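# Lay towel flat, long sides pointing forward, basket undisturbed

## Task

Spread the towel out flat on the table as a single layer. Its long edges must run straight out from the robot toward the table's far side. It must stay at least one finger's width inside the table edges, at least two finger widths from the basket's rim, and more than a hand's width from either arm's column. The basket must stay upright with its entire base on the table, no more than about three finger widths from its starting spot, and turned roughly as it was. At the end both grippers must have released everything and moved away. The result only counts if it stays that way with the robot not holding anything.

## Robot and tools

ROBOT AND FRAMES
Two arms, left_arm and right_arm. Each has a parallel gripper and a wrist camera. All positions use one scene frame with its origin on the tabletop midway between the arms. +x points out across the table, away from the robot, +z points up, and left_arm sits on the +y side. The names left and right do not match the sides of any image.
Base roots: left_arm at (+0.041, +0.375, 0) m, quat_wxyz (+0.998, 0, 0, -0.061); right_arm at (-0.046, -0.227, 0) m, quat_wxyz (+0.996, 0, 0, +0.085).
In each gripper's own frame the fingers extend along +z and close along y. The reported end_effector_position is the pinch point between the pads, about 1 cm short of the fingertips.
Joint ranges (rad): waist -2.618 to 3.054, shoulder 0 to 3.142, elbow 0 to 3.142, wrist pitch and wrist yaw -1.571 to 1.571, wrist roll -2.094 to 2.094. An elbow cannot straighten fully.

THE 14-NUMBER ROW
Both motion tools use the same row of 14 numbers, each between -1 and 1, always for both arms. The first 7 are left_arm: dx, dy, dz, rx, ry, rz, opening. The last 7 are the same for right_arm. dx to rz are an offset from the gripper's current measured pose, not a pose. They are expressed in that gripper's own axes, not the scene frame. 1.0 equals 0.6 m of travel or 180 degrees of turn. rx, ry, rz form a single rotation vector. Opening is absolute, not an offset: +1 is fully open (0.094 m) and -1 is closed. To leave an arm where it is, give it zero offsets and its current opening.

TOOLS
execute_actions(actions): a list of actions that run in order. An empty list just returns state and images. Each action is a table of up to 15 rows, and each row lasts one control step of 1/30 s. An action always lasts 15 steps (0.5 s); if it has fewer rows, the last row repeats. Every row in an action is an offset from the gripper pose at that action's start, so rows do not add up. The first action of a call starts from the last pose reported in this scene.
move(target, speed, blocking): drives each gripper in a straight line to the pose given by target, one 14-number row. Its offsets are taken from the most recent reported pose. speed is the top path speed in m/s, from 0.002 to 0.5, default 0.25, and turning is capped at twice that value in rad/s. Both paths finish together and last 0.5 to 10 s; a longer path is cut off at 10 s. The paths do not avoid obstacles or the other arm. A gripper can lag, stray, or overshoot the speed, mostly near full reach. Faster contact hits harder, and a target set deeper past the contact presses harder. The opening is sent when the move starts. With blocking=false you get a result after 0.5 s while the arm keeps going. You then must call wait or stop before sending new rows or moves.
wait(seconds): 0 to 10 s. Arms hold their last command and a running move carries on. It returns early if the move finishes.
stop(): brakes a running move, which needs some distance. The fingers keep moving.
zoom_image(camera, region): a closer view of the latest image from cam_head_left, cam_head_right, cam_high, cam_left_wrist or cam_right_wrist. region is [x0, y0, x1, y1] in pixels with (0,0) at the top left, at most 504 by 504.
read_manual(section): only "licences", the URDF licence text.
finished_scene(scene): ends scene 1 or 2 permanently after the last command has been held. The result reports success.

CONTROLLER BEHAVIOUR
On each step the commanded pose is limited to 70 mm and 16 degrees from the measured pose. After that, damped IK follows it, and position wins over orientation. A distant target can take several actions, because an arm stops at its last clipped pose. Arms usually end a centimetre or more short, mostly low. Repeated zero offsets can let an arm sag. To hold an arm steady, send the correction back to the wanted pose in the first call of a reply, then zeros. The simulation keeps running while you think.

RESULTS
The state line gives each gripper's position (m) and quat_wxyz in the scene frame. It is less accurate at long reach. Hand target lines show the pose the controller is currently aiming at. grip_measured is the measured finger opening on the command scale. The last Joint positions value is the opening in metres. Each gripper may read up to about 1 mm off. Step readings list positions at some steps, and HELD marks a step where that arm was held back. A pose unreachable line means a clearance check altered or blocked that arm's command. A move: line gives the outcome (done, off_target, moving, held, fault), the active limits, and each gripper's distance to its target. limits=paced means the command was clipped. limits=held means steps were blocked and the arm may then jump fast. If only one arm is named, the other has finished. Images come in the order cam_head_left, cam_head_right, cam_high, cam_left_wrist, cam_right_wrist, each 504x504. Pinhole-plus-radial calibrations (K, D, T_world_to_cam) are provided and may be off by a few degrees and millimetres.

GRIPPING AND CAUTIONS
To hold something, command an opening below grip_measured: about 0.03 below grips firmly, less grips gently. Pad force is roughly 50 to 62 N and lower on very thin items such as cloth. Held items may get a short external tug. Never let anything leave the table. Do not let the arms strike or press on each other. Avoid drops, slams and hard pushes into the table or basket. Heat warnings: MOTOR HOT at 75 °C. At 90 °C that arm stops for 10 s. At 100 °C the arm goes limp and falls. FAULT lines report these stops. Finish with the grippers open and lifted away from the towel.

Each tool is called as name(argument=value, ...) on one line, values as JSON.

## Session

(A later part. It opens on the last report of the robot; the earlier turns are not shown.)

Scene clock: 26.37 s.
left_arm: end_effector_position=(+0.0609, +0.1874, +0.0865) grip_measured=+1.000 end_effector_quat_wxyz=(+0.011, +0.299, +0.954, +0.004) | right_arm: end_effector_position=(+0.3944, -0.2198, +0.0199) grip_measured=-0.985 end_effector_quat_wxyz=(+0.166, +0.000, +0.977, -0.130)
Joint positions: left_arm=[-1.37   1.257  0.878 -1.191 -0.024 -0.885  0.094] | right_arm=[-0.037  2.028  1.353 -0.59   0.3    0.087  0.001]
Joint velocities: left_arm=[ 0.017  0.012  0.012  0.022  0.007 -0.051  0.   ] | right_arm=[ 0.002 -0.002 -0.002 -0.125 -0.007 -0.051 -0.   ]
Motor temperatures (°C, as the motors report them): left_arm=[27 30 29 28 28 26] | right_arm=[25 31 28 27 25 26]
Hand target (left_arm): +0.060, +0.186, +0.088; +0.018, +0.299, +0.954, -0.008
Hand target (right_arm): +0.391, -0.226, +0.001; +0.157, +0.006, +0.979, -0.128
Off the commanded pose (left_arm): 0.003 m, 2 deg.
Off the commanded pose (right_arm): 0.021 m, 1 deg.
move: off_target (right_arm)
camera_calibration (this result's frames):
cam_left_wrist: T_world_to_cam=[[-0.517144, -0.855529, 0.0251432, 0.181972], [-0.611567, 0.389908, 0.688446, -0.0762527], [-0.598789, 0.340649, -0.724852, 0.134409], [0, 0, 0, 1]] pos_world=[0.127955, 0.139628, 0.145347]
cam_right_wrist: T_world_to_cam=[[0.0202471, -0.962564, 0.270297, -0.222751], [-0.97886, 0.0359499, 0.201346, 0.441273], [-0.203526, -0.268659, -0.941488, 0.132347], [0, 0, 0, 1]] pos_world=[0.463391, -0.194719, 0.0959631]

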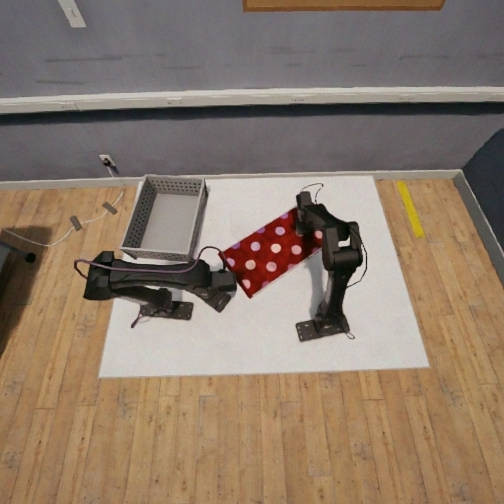

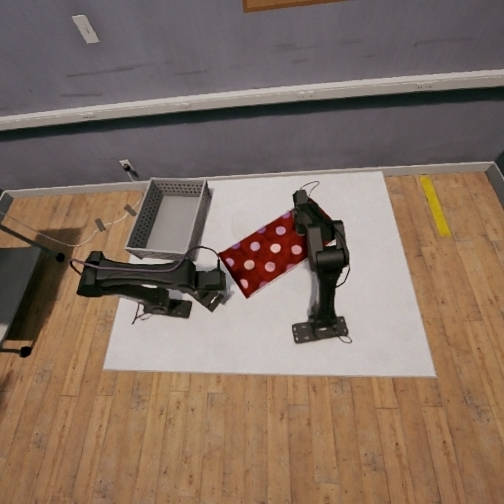

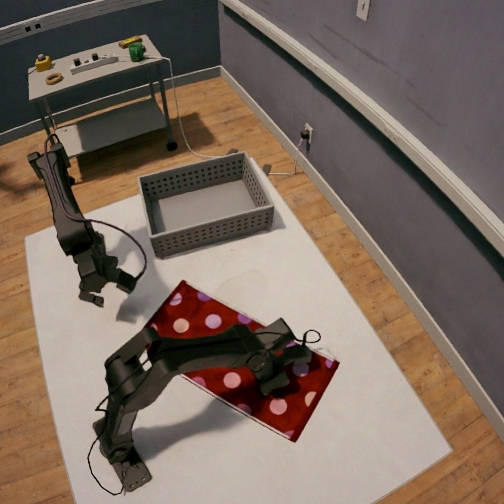

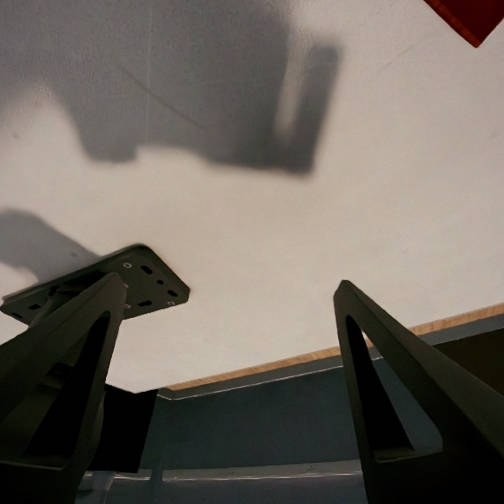

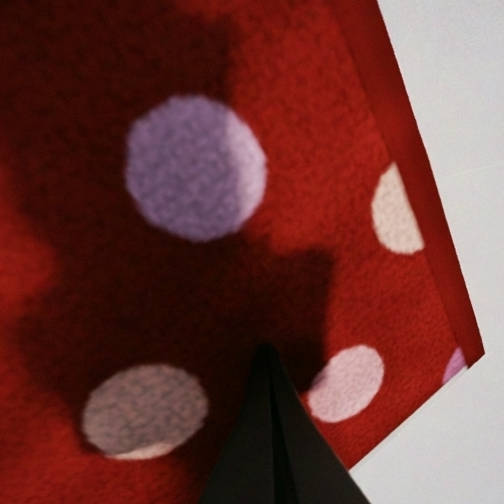

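move(target=[0,0,0,0,0,0,1,-0.158,0.19,0.025,-0.054,-0.042,-0.152,-1], speed=0.05)

Scene clock: 31.97 s.
left_arm: end_effector_position=(+0.0609, +0.1874, +0.0865) grip_measured=+1.000 end_effector_quat_wxyz=(+0.011, +0.299, +0.954, +0.004) | right_arm: end_effector_position=(+0.4963, -0.1332, +0.0241) grip_measured=-0.986 end_effector_quat_wxyz=(+0.204, -0.232, +0.944, -0.114)
Joint positions: left_arm=[-1.37   1.257  0.878 -1.191 -0.024 -0.886  0.094] | right_arm=[ 0.071  2.347  1.868 -0.673  0.224 -0.288  0.001]
Joint velocities: left_arm=[-0.002 -0.002  0.002  0.022  0.022 -0.037  0.   ] | right_arm=[-0.012 -0.002 -0.002 -0.007 -0.037 -0.022 -0.   ]
Motor temperatures (°C, as the motors report them): left_arm=[27 29 29 28 28 26] | right_arm=[25 31 29 27 25 26]
Hand target (left_arm): +0.061, +0.187, +0.086; +0.011, +0.299, +0.954, +0.004
Hand target (right_arm): +0.492, -0.110, +0.006; +0.193, -0.253, +0.944, -0.082
Off the commanded pose (left_arm): 0.000 m, 0 deg.
Off the commanded pose (right_arm): 0.029 m, 4 deg.
move: off_target (right_arm)
camera_calibration (this result's frames):
cam_left_wrist: T_world_to_cam=[[-0.515838, -0.856316, 0.0251734, 0.182037], [-0.612162, 0.389, 0.68843, -0.0760449], [-0.599306, 0.339709, -0.724865, 0.134618], [0, 0, 0, 1]] pos_world=[0.128027, 0.139732, 0.145349]
cam_right_wrist: T_world_to_cam=[[0.445852, -0.833501, 0.326332, -0.337949], [-0.894767, -0.404964, 0.18814, 0.43693], [-0.0246617, -0.375874, -0.926343, 0.0768865], [0, 0, 0, 1]] pos_world=[0.543521, -0.0758401, 0.0993031]

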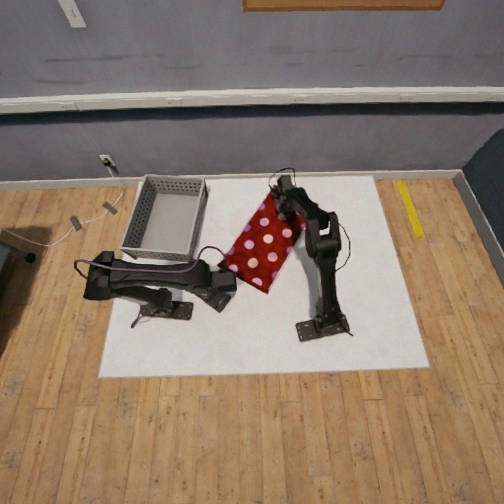

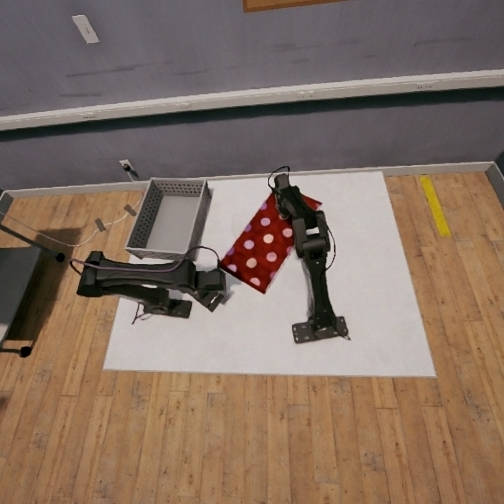

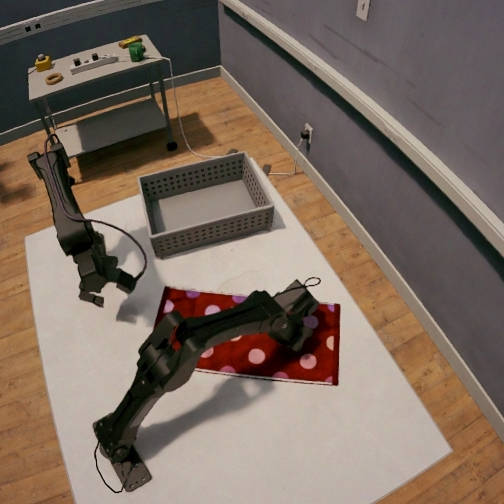

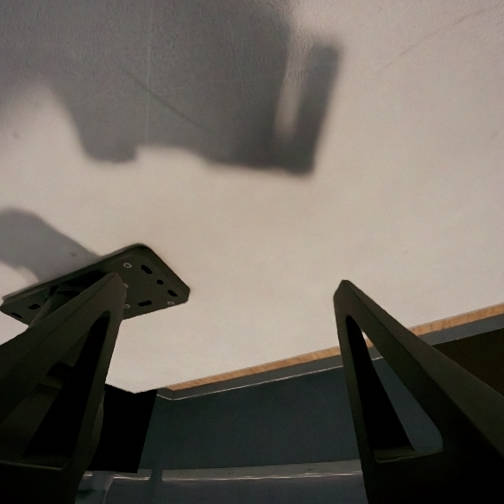

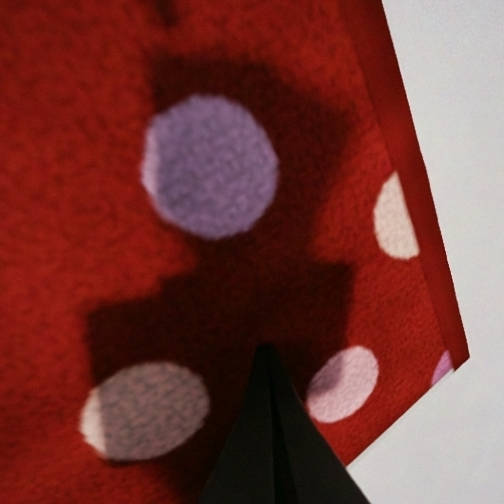

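move(target=[0,0,0,0,0,0,1,-0.17,0.223,0,-0.055,-0.052,-0.148,-1], speed=0.05)

move(target=[0,0,0,0,0,0,1,-0.03,-0.04,-0.15,0,0,0,-1], speed=0.1)

move(target=[0,0,0,0,0,0,1,0.5,-0.05,-0.3,0,0,0.2,-1])

Scene clock: 37.60 s.
left_arm: end_effector_position=(+0.0609, +0.1874, +0.0865) grip_measured=+1.000 end_effector_quat_wxyz=(+0.011, +0.299, +0.954, +0.004) | right_arm: end_effector_position=(+0.5384, +0.0143, +0.0281) grip_measured=-0.986 end_effector_quat_wxyz=(+0.244, -0.449, +0.856, -0.080)
Joint positions: left_arm=[-1.37   1.257  0.878 -1.191 -0.024 -0.886  0.094] | right_arm=[ 0.255  2.719  2.547 -0.894  0.129 -0.572  0.001]
Joint velocities: left_arm=[ 0.007 -0.002 -0.007 -0.022  0.007 -0.022  0.   ] | right_arm=[-0.012  0.002  0.037 -0.066 -0.051 -0.007  0.   ]
Motor temperatures (°C, as the motors report them): left_arm=[27 29 29 28 28 26] | right_arm=[25 32 29 27 25 26]
Hand target (left_arm): +0.061, +0.187, +0.086; +0.011, +0.299, +0.954, +0.004
Hand target (right_arm): +0.525, +0.032, +0.015; +0.229, -0.467, +0.852, -0.055
Off the commanded pose (left_arm): 0.000 m, 0 deg.
Off the commanded pose (right_arm): 0.024 m, 4 deg.
move: off_target (right_arm)
camera_calibration (this result's frames):
cam_left_wrist: T_world_to_cam=[[-0.515838, -0.856316, 0.0251734, 0.182037], [-0.612162, 0.389, 0.68843, -0.0760449], [-0.599306, 0.339709, -0.724865, 0.134618], [0, 0, 0, 1]] pos_world=[0.128027, 0.139732, 0.145349]
cam_right_wrist: T_world_to_cam=[[0.760982, -0.530295, 0.373757, -0.410415], [-0.617481, -0.768769, 0.166465, 0.390152], [0.199057, -0.357465, -0.912467, 0.0159909], [0, 0, 0, 1]] pos_world=[0.550046, 0.0880119, 0.10304]

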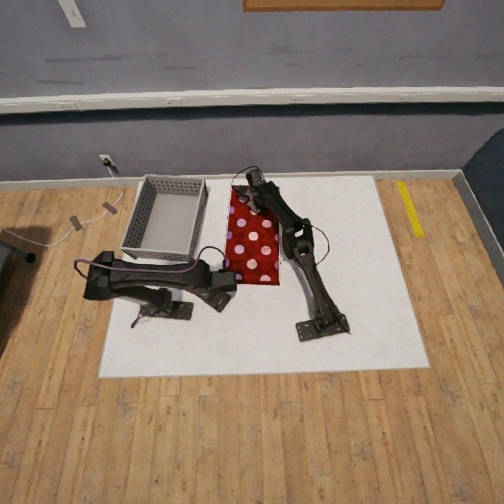

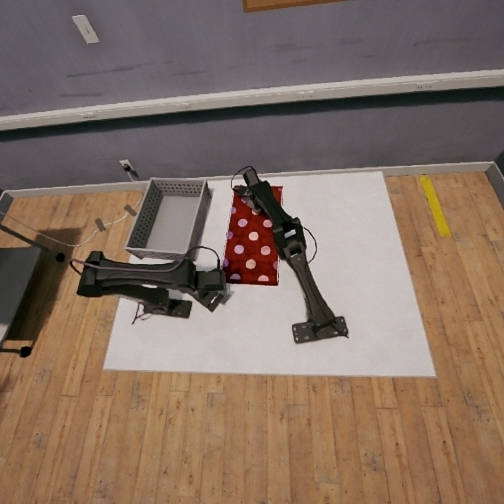

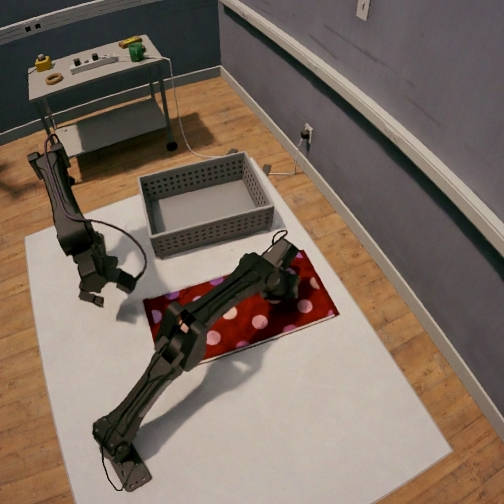

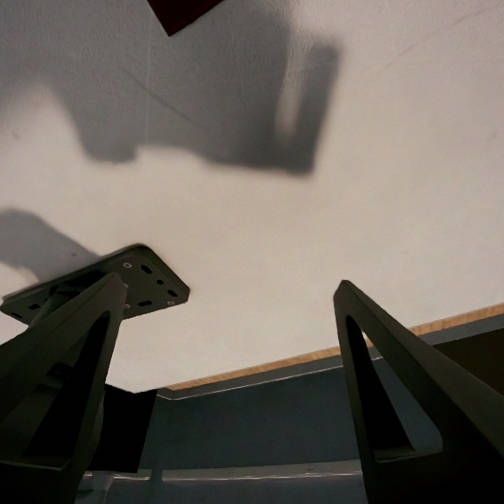

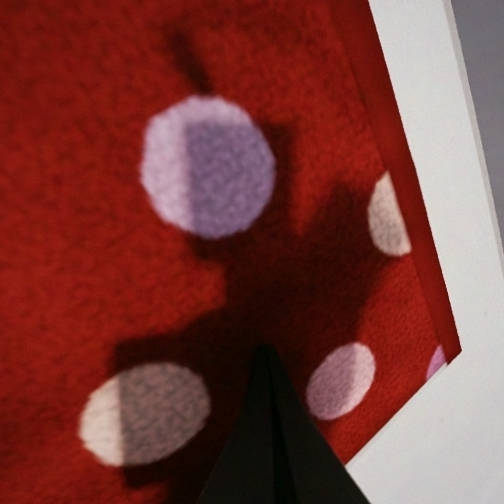

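Scene clock: 39.17 s.
left_arm: end_effector_position=(+0.0609, +0.1874, +0.0865) grip_measured=+1.000 end_effector_quat_wxyz=(+0.011, +0.299, +0.954, +0.004) | right_arm: end_effector_position=(+0.5205, +0.0049, +0.1139) grip_measured=-0.986 end_effector_quat_wxyz=(+0.247, -0.447, +0.856, -0.084)
Joint positions: left_arm=[-1.37   1.257  0.878 -1.191 -0.024 -0.886  0.094] | right_arm=[ 0.255  2.697  2.853 -1.215  0.135 -0.573  0.001]
Joint velocities: left_arm=[ 0.002  0.002  0.007 -0.066 -0.081  0.037  0.   ] | right_arm=[ 0.007  0.002 -0.007 -0.066  0.022 -0.022 -0.001]
Motor temperatures (°C, as the motors report them): left_arm=[27 29 29 28 28 26] | right_arm=[25 32 29 28 25 26]
Hand target (left_arm): +0.061, +0.187, +0.086; +0.011, +0.299, +0.954, +0.004
Hand target (right_arm): +0.521, +0.009, +0.121; +0.255, -0.448, +0.853, -0.081
Off the commanded pose (left_arm): 0.000 m, 0 deg.
Off the commanded pose (right_arm): 0.008 m, 0 deg.
elbow stopped short (right arm): the move would have taken joint 3 (elbow) straighter than the controller allows; a more bent joint 3 avoids this.
move: done
camera_calibration (this result's frames):
cam_left_wrist: T_world_to_cam=[[-0.515838, -0.856316, 0.0251734, 0.182037], [-0.612162, 0.389, 0.68843, -0.0760449], [-0.599306, 0.339709, -0.724865, 0.134618], [0, 0, 0, 1]] pos_world=[0.128027, 0.139732, 0.145349]
cam_right_wrist: T_world_to_cam=[[0.7566, -0.53128, 0.381179, -0.432444], [-0.621013, -0.766334, 0.164543, 0.359612], [0.204692, -0.36121, -0.909741, 0.0912309], [0, 0, 0, 1]] pos_world=[0.531837, 0.0787875, 0.188663]

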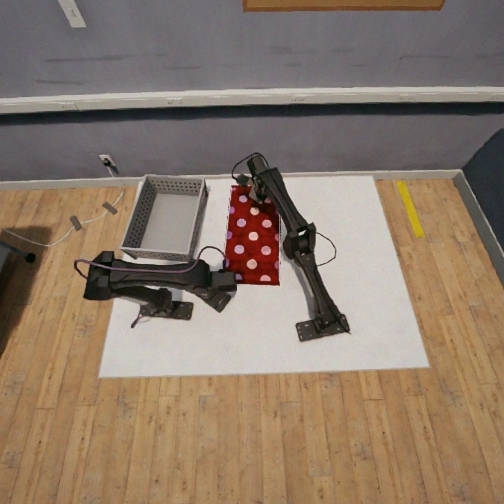

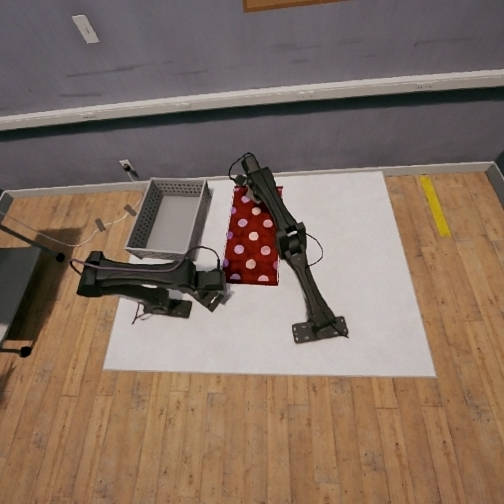

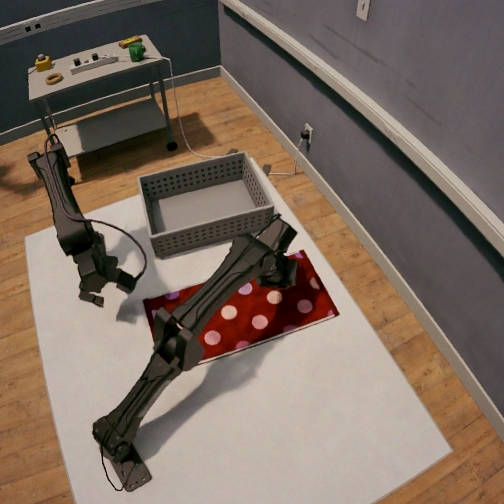

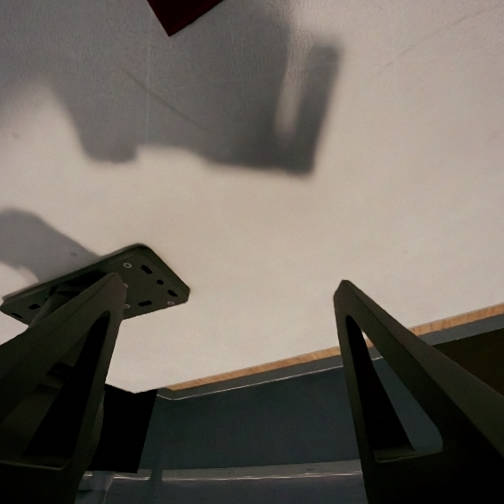

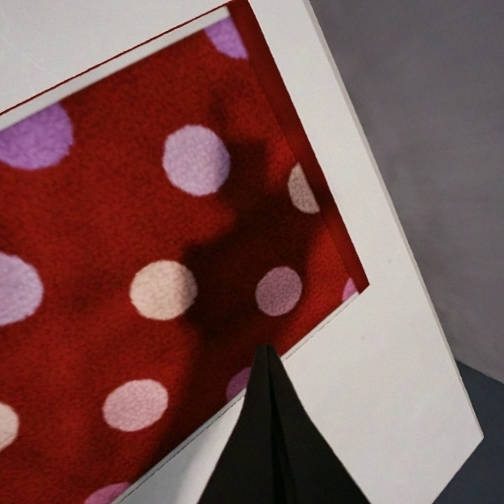

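Scene clock: 41.17 s.
left_arm: end_effector_position=(+0.0609, +0.1874, +0.0865) grip_measured=+1.000 end_effector_quat_wxyz=(+0.011, +0.299, +0.954, +0.004) | right_arm: end_effector_position=(+0.3154, -0.2712, +0.1870) grip_measured=-0.986 end_effector_quat_wxyz=(+0.263, -0.160, +0.951, -0.019)
Joint positions: left_arm=[-1.37   1.257  0.878 -1.191 -0.024 -0.886  0.094] | right_arm=[-0.366  1.458  1.3   -0.898 -0.145 -0.49   0.001]
Joint velocities: left_arm=[-0.007  0.012 -0.012  0.095 -0.037 -0.066  0.   ] | right_arm=[-0.002 -0.002  0.007  0.051 -0.037 -0.037  0.001]
Motor temperatures (°C, as the motors report them): left_arm=[27 29 29 28 28 26] | right_arm=[25 32 29 28 25 26]
Hand target (left_arm): +0.061, +0.187, +0.086; +0.011, +0.299, +0.954, +0.004
Hand target (right_arm): +0.311, -0.269, +0.186; +0.263, -0.163, +0.951, -0.012
Off the commanded pose (left_arm): 0.000 m, 0 deg.
Off the commanded pose (right_arm): 0.013 m, 2 deg.
move: off_target (right_arm)
camera_calibration (this result's frames):
cam_left_wrist: T_world_to_cam=[[-0.515838, -0.856316, 0.0251734, 0.182037], [-0.612162, 0.389, 0.68843, -0.0760449], [-0.599306, 0.339709, -0.724865, 0.134618], [0, 0, 0, 1]] pos_world=[0.128027, 0.139732, 0.145349]
cam_right_wrist: T_world_to_cam=[[0.349426, -0.925127, 0.148461, -0.386654], [-0.936452, -0.350062, 0.022693, 0.247526], [0.0309764, -0.146956, -0.988658, 0.22762], [0, 0, 0, 1]] pos_world=[0.359852, -0.237605, 0.276824]

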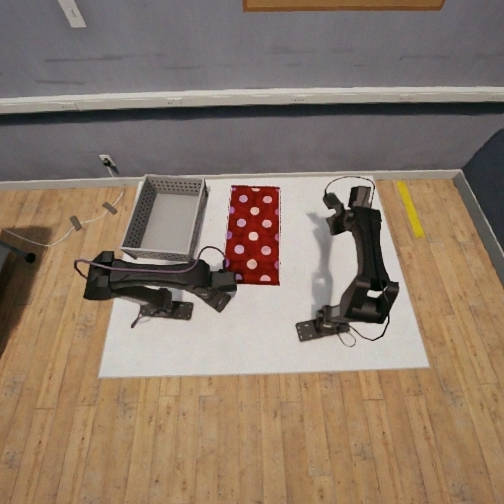

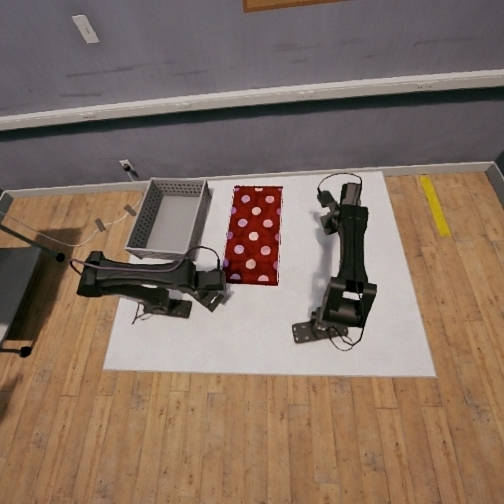

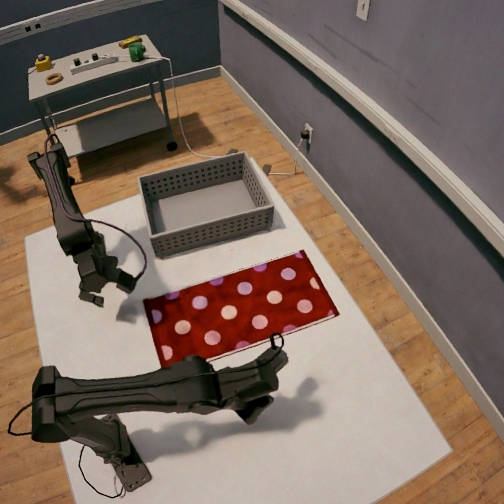

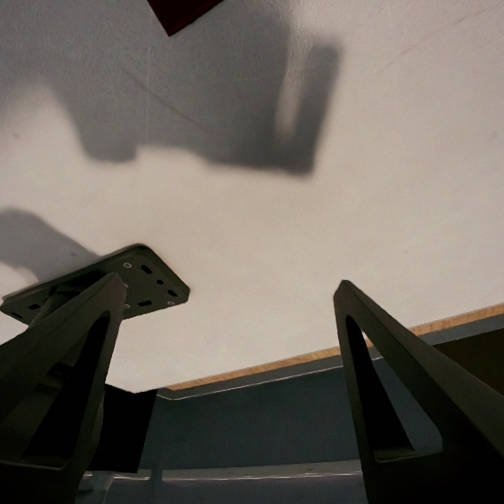

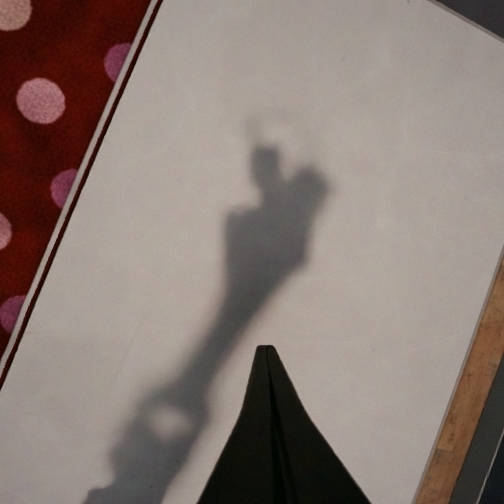

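move(target=[-0.28,-0.11,0.075,0,0,0,1,0,0,0,0,0,0,-1])

move(target=[0,0,0.05,0,0,0,1,0,0,0,0,0,0,-1], speed=0.04)

move(target=[-0.035,-0.05,0.012,0,0,-0.025,1,0,0,0,0,0,0,-1], speed=0.04)

move(target=[0,0,-0.1,0,0,0,1,0,0,0,0,0,0,-1], speed=0.1)

move(target=[0.4,0.08,-0.08,0,0,0,1,0,0,0,0,0,0,-1])

Scene clock: 42.57 s.
left_arm: end_effector_position=(+0.1590, +0.0430, +0.0429) grip_measured=+1.000 end_effector_quat_wxyz=(+0.007, +0.297, +0.955, +0.009) | right_arm: end_effector_position=(+0.3152, -0.2714, +0.1869) grip_measured=-0.986 end_effector_quat_wxyz=(+0.262, -0.160, +0.951, -0.020)
Joint positions: left_arm=[-1.12   1.93   1.39  -1.037 -0.023 -0.64   0.094] | right_arm=[-0.366  1.458  1.3   -0.898 -0.143 -0.492  0.001]
Joint velocities: left_arm=[-0.002 -0.017 -0.007  0.037  0.007  0.022  0.   ] | right_arm=[ 0.002 -0.002 -0.002 -0.066 -0.037 -0.051  0.   ]
Motor temperatures (°C, as the motors report them): left_arm=[27 29 29 28 28 26] | right_arm=[25 32 29 28 25 26]
Hand target (left_arm): +0.163, +0.038, +0.046; +0.012, +0.299, +0.954, +0.004
Hand target (right_arm): +0.315, -0.271, +0.187; +0.263, -0.160, +0.951, -0.020
Off the commanded pose (left_arm): 0.007 m, 1 deg.
Off the commanded pose (right_arm): 0.000 m, 0 deg.
move: done
camera_calibration (this result's frames):
cam_left_wrist: T_world_to_cam=[[-0.512748, -0.858362, 0.0174229, 0.110018], [-0.610593, 0.378858, 0.695444, 0.0700373], [-0.603544, 0.345949, -0.718369, 0.211031], [0, 0, 0, 1]] pos_world=[0.226542, -0.00510484, 0.100974]
cam_right_wrist: T_world_to_cam=[[0.349785, -0.924787, 0.149731, -0.387044], [-0.936347, -0.350241, 0.0241926, 0.246903], [0.0300689, -0.148662, -0.988431, 0.227247], [0, 0, 0, 1]] pos_world=[0.359736, -0.237675, 0.276597]

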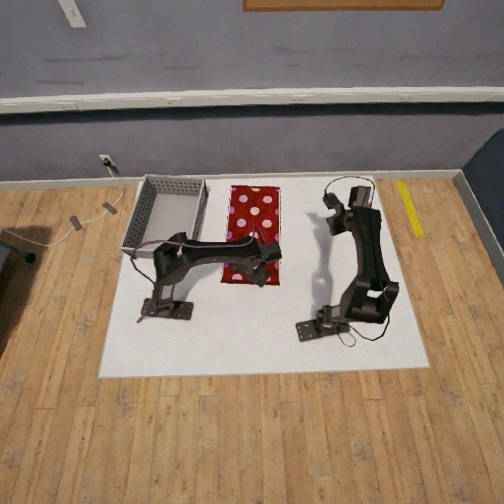

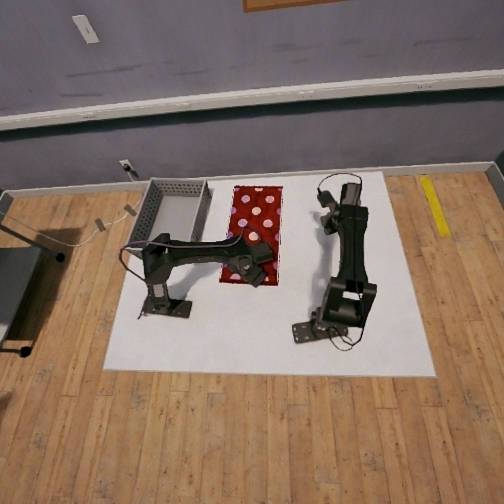

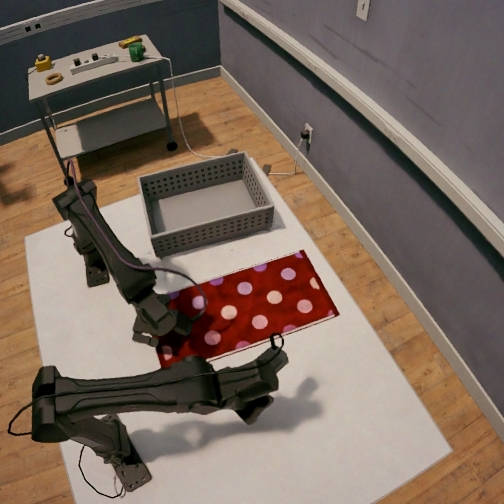

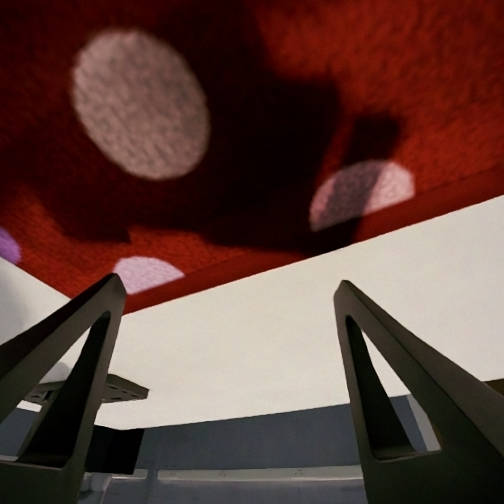

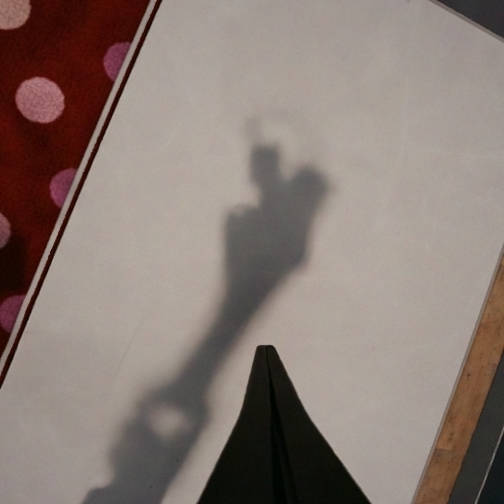

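Scene clock: 43.57 s.
left_arm: end_effector_position=(+0.1582, +0.0443, +0.0203) grip_measured=+1.000 end_effector_quat_wxyz=(+0.006, +0.297, +0.955, +0.010) | right_arm: end_effector_position=(+0.3152, -0.2716, +0.1868) grip_measured=-0.986 end_effector_quat_wxyz=(+0.262, -0.160, +0.951, -0.021)
Joint positions: left_arm=[-1.12   1.956  1.331 -0.955 -0.021 -0.64   0.094] | right_arm=[-0.366  1.458  1.3   -0.898 -0.142 -0.492  0.001]
Joint velocities: left_arm=[ 0.002 -0.002 -0.012  0.007  0.022 -0.051  0.   ] | right_arm=[-0.022  0.012 -0.012 -0.022  0.066 -0.022  0.001]
Motor temperatures (°C, as the motors report them): left_arm=[27 29 29 28 28 26] | right_arm=[25 32 29 28 25 26]
Hand target (left_arm): +0.160, +0.043, +0.013; +0.007, +0.297, +0.955, +0.009
Hand target (right_arm): +0.315, -0.271, +0.187; +0.262, -0.160, +0.951, -0.020
Off the commanded pose (left_arm): 0.008 m, 0 deg.
Off the commanded pose (right_arm): 0.000 m, 0 deg.
move: done
camera_calibration (this result's frames):
cam_left_wrist: T_world_to_cam=[[-0.512688, -0.858409, 0.0168981, 0.111095], [-0.608657, 0.377263, 0.698004, 0.084539], [-0.605548, 0.347573, -0.715894, 0.194046], [0, 0, 0, 1]] pos_world=[0.225917, -0.00397337, 0.0780306]
cam_right_wrist: T_world_to_cam=[[0.349293, -0.924837, 0.150567, -0.387232], [-0.93654, -0.349689, 0.0247158, 0.246922], [0.0297937, -0.149645, -0.988291, 0.226986], [0, 0, 0, 1]] pos_world=[0.359747, -0.237813, 0.27653]

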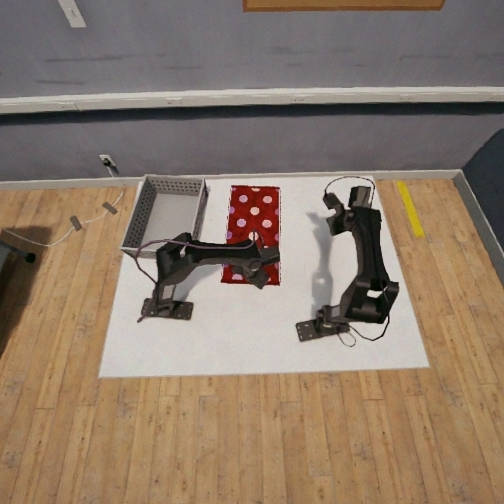

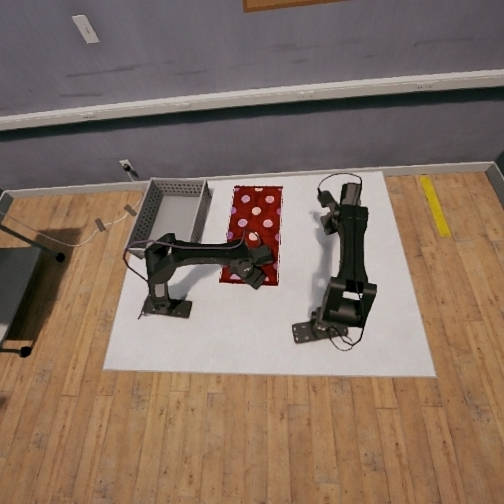

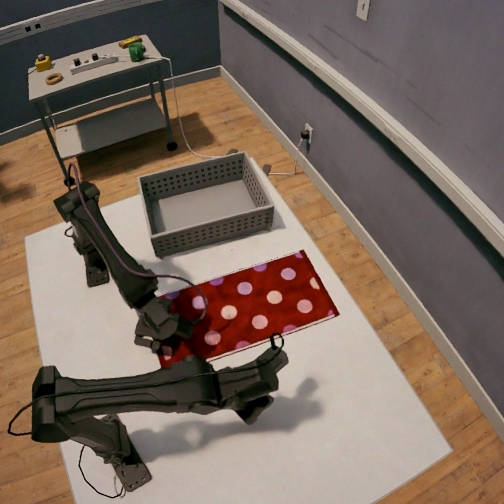

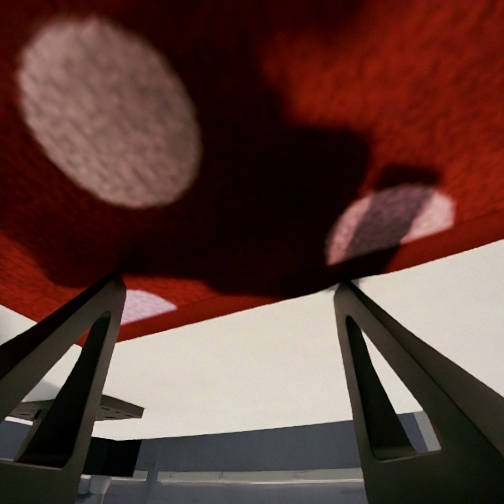

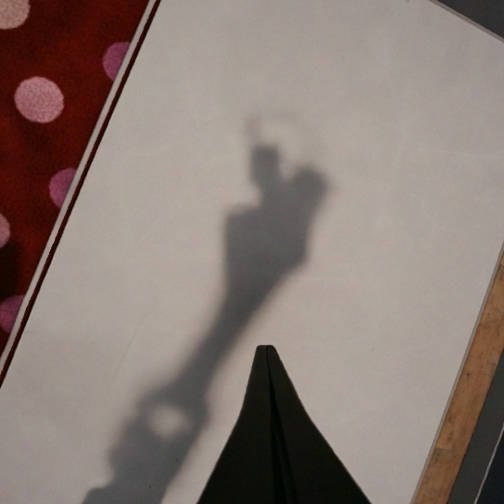

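Scene clock: 44.80 s.
left_arm: end_effector_position=(+0.1604, +0.0172, +0.0189) grip_measured=+1.000 end_effector_quat_wxyz=(+0.004, +0.260, +0.965, +0.014) | right_arm: end_effector_position=(+0.3151, -0.2719, +0.1868) grip_measured=-0.986 end_effector_quat_wxyz=(+0.262, -0.160, +0.952, -0.021)
Joint positions: left_arm=[-1.139  2.061  1.48  -1.009 -0.022 -0.736  0.094] | right_arm=[-0.366  1.458  1.3   -0.898 -0.141 -0.492  0.001]
Joint velocities: left_arm=[-0.007 -0.002 -0.022 -0.007 -0.007 -0.022  0.   ] | right_arm=[-0.017  0.007  0.022 -0.007 -0.037 -0.037  0.   ]
Motor temperatures (°C, as the motors report them): left_arm=[27 29 29 28 28 26] | right_arm=[25 32 29 28 25 26]
Hand target (left_arm): +0.159, +0.008, +0.013; +0.006, +0.259, +0.966, +0.009
Hand target (right_arm): +0.315, -0.272, +0.187; +0.262, -0.160, +0.951, -0.021
Off the commanded pose (left_arm): 0.011 m, 1 deg.
Off the commanded pose (right_arm): 0.000 m, 0 deg.
move: off_target (left_arm)
camera_calibration (this result's frames):
cam_left_wrist: T_world_to_cam=[[-0.444787, -0.895592, 0.00890983, 0.0789053], [-0.635797, 0.322738, 0.701144, 0.102318], [-0.630814, 0.306195, -0.712964, 0.208467], [0, 0, 0, 1]] pos_world=[0.231654, -0.0261864, 0.0761866]
cam_right_wrist: T_world_to_cam=[[0.348638, -0.924902, 0.151683, -0.387482], [-0.936795, -0.348954, 0.0254125, 0.246948], [0.029426, -0.150955, -0.988103, 0.226638], [0, 0, 0, 1]] pos_world=[0.359762, -0.237997, 0.276441]

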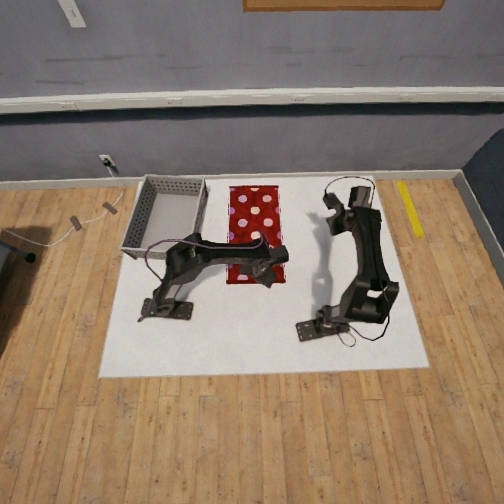

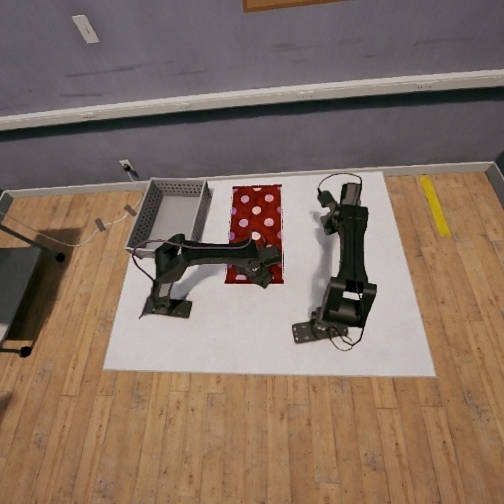

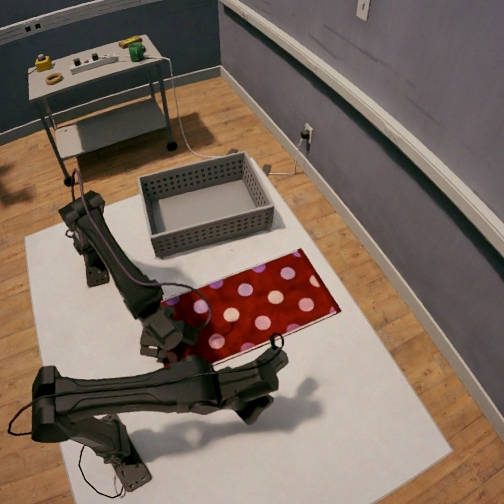

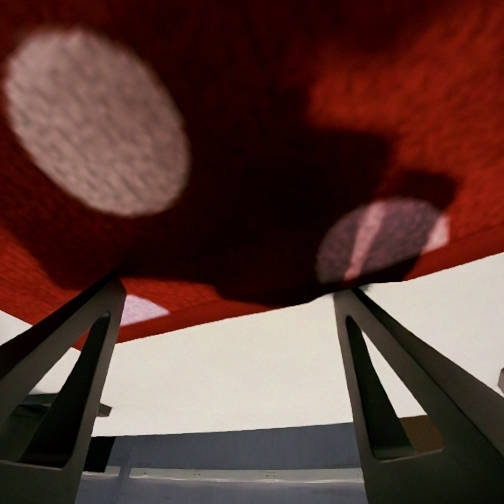

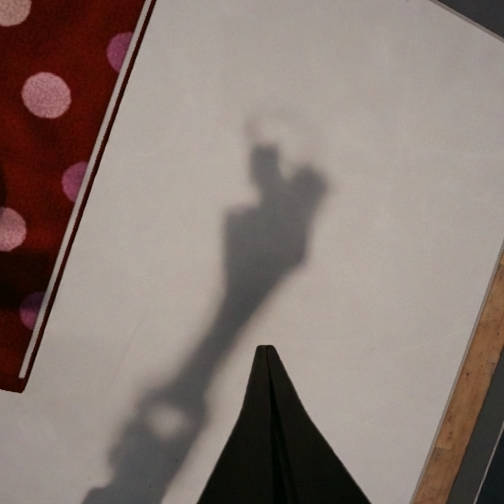

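Scene clock: 46.00 s.
left_arm: end_effector_position=(+0.1601, +0.0182, +0.0664) grip_measured=+1.000 end_effector_quat_wxyz=(-0.001, +0.260, +0.965, +0.022) | right_arm: end_effector_position=(+0.3151, -0.2721, +0.1868) grip_measured=-0.986 end_effector_quat_wxyz=(+0.262, -0.160, +0.952, -0.022)
Joint positions: left_arm=[-1.139  2.029  1.626 -1.206 -0.022 -0.736  0.094] | right_arm=[-0.366  1.458  1.3   -0.898 -0.14  -0.492  0.001]
Joint velocities: left_arm=[ 0.007  0.002 -0.007 -0.022 -0.007 -0.037  0.   ] | right_arm=[-0.017 -0.002  0.002  0.037  0.007  0.081 -0.001]
Motor temperatures (°C, as the motors report them): left_arm=[27 29 29 28 28 26] | right_arm=[25 32 29 28 25 26]
Hand target (left_arm): +0.159, +0.016, +0.078; +0.004, +0.260, +0.966, +0.014
Hand target (right_arm): +0.315, -0.272, +0.187; +0.262, -0.160, +0.952, -0.021
Off the commanded pose (left_arm): 0.013 m, 1 deg.
Off the commanded pose (right_arm): 0.000 m, 0 deg.
move: off_target (left_arm)
camera_calibration (this result's frames):
cam_left_wrist: T_world_to_cam=[[-0.444432, -0.895802, -0.00423922, 0.0800075], [-0.631996, 0.31019, 0.710185, 0.0675389], [-0.63487, 0.318308, -0.704002, 0.241694], [0, 0, 0, 1]] pos_world=[0.231687, -0.0262122, 0.122527]
cam_right_wrist: T_world_to_cam=[[0.348147, -0.92495, 0.152519, -0.38767], [-0.936987, -0.348401, 0.0259345, 0.246968], [0.0291497, -0.151937, -0.98796, 0.226378], [0, 0, 0, 1]] pos_world=[0.359773, -0.238136, 0.276374]

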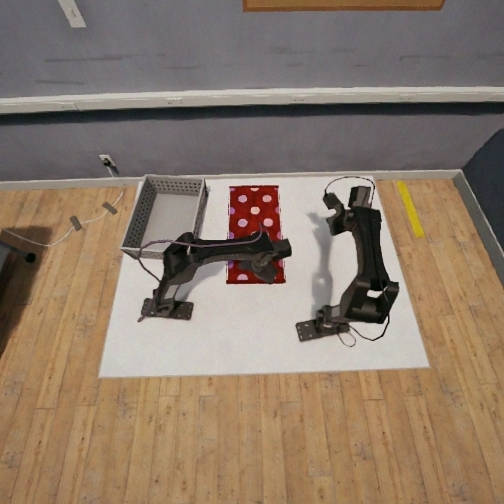

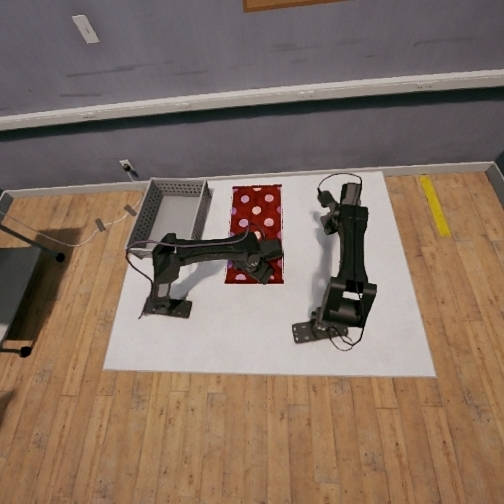

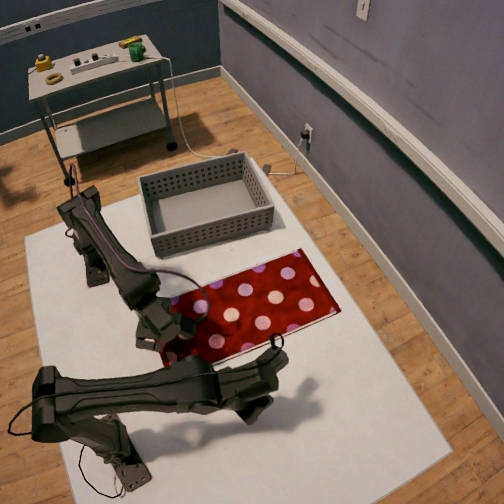

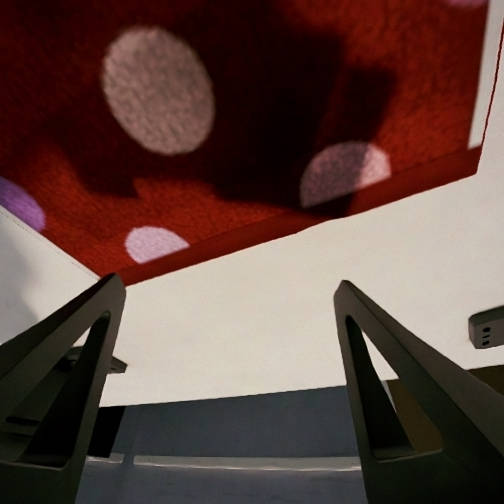

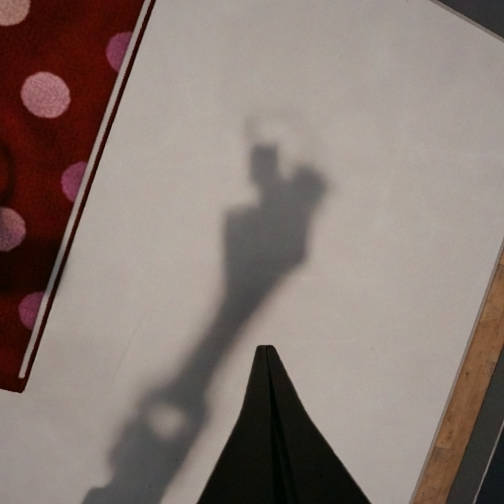

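Scene clock: 47.67 s.
left_arm: end_effector_position=(-0.0253, +0.1681, +0.1158) grip_measured=+1.000 end_effector_quat_wxyz=(-0.004, +0.261, +0.965, +0.014) | right_arm: end_effector_position=(+0.3151, -0.2724, +0.1867) grip_measured=-0.986 end_effector_quat_wxyz=(+0.261, -0.160, +0.952, -0.023)
Joint positions: left_arm=[-1.755  1.39   1.093 -1.303  0.01  -1.349  0.094] | right_arm=[-0.366  1.458  1.3   -0.898 -0.138 -0.492  0.001]
Joint velocities: left_arm=[-0.017 -0.012  0.017 -0.007 -0.007  0.022  0.   ] | right_arm=[-0.012 -0.007  0.002 -0.022  0.037  0.022 -0.001]
Motor temperatures (°C, as the motors report them): left_arm=[27 29 29 28 28 26] | right_arm=[25 31 29 28 25 26]
Hand target (left_arm): -0.023, +0.177, +0.117; -0.002, +0.260, +0.965, +0.022
Hand target (right_arm): +0.315, -0.272, +0.187; +0.262, -0.160, +0.952, -0.022
Off the commanded pose (left_arm): 0.011 m, 1 deg.
Off the commanded pose (right_arm): 0.000 m, 0 deg.
move: off_target (left_arm)
camera_calibration (this result's frames):
cam_left_wrist: T_world_to_cam=[[-0.446802, -0.894551, 0.0121091, 0.130005], [-0.623417, 0.32103, 0.712945, -0.133194], [-0.641653, 0.310997, -0.701115, 0.111731], [0, 0, 0, 1]] pos_world=[0.0467435, 0.124308, 0.171722]
cam_right_wrist: T_world_to_cam=[[0.347492, -0.925011, 0.153635, -0.387919], [-0.937241, -0.347663, 0.0266298, 0.246995], [0.0287804, -0.153247, -0.987769, 0.22603], [0, 0, 0, 1]] pos_world=[0.359787, -0.23832, 0.276285]

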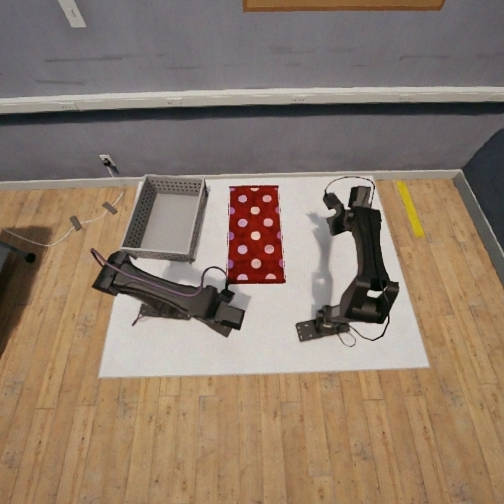

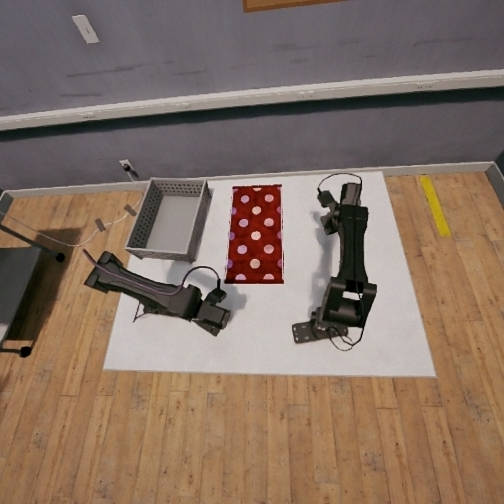

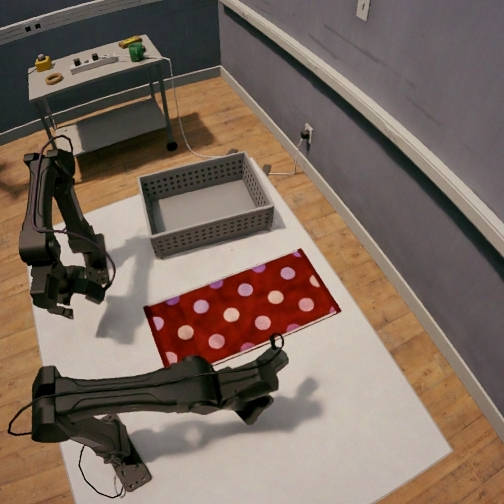

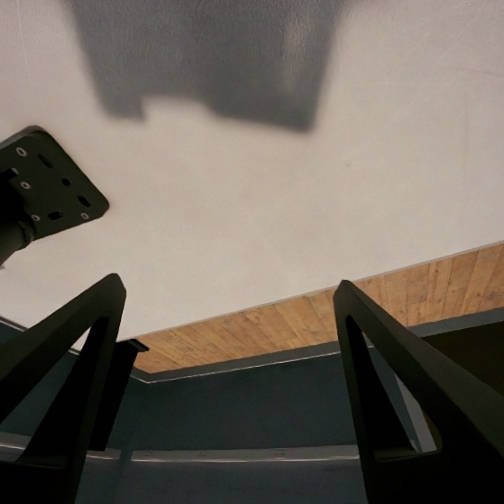

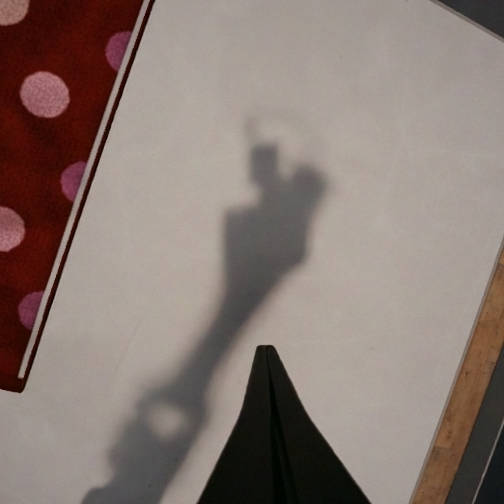

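finished_scene(scene=1)

The scene is finished: the task was done.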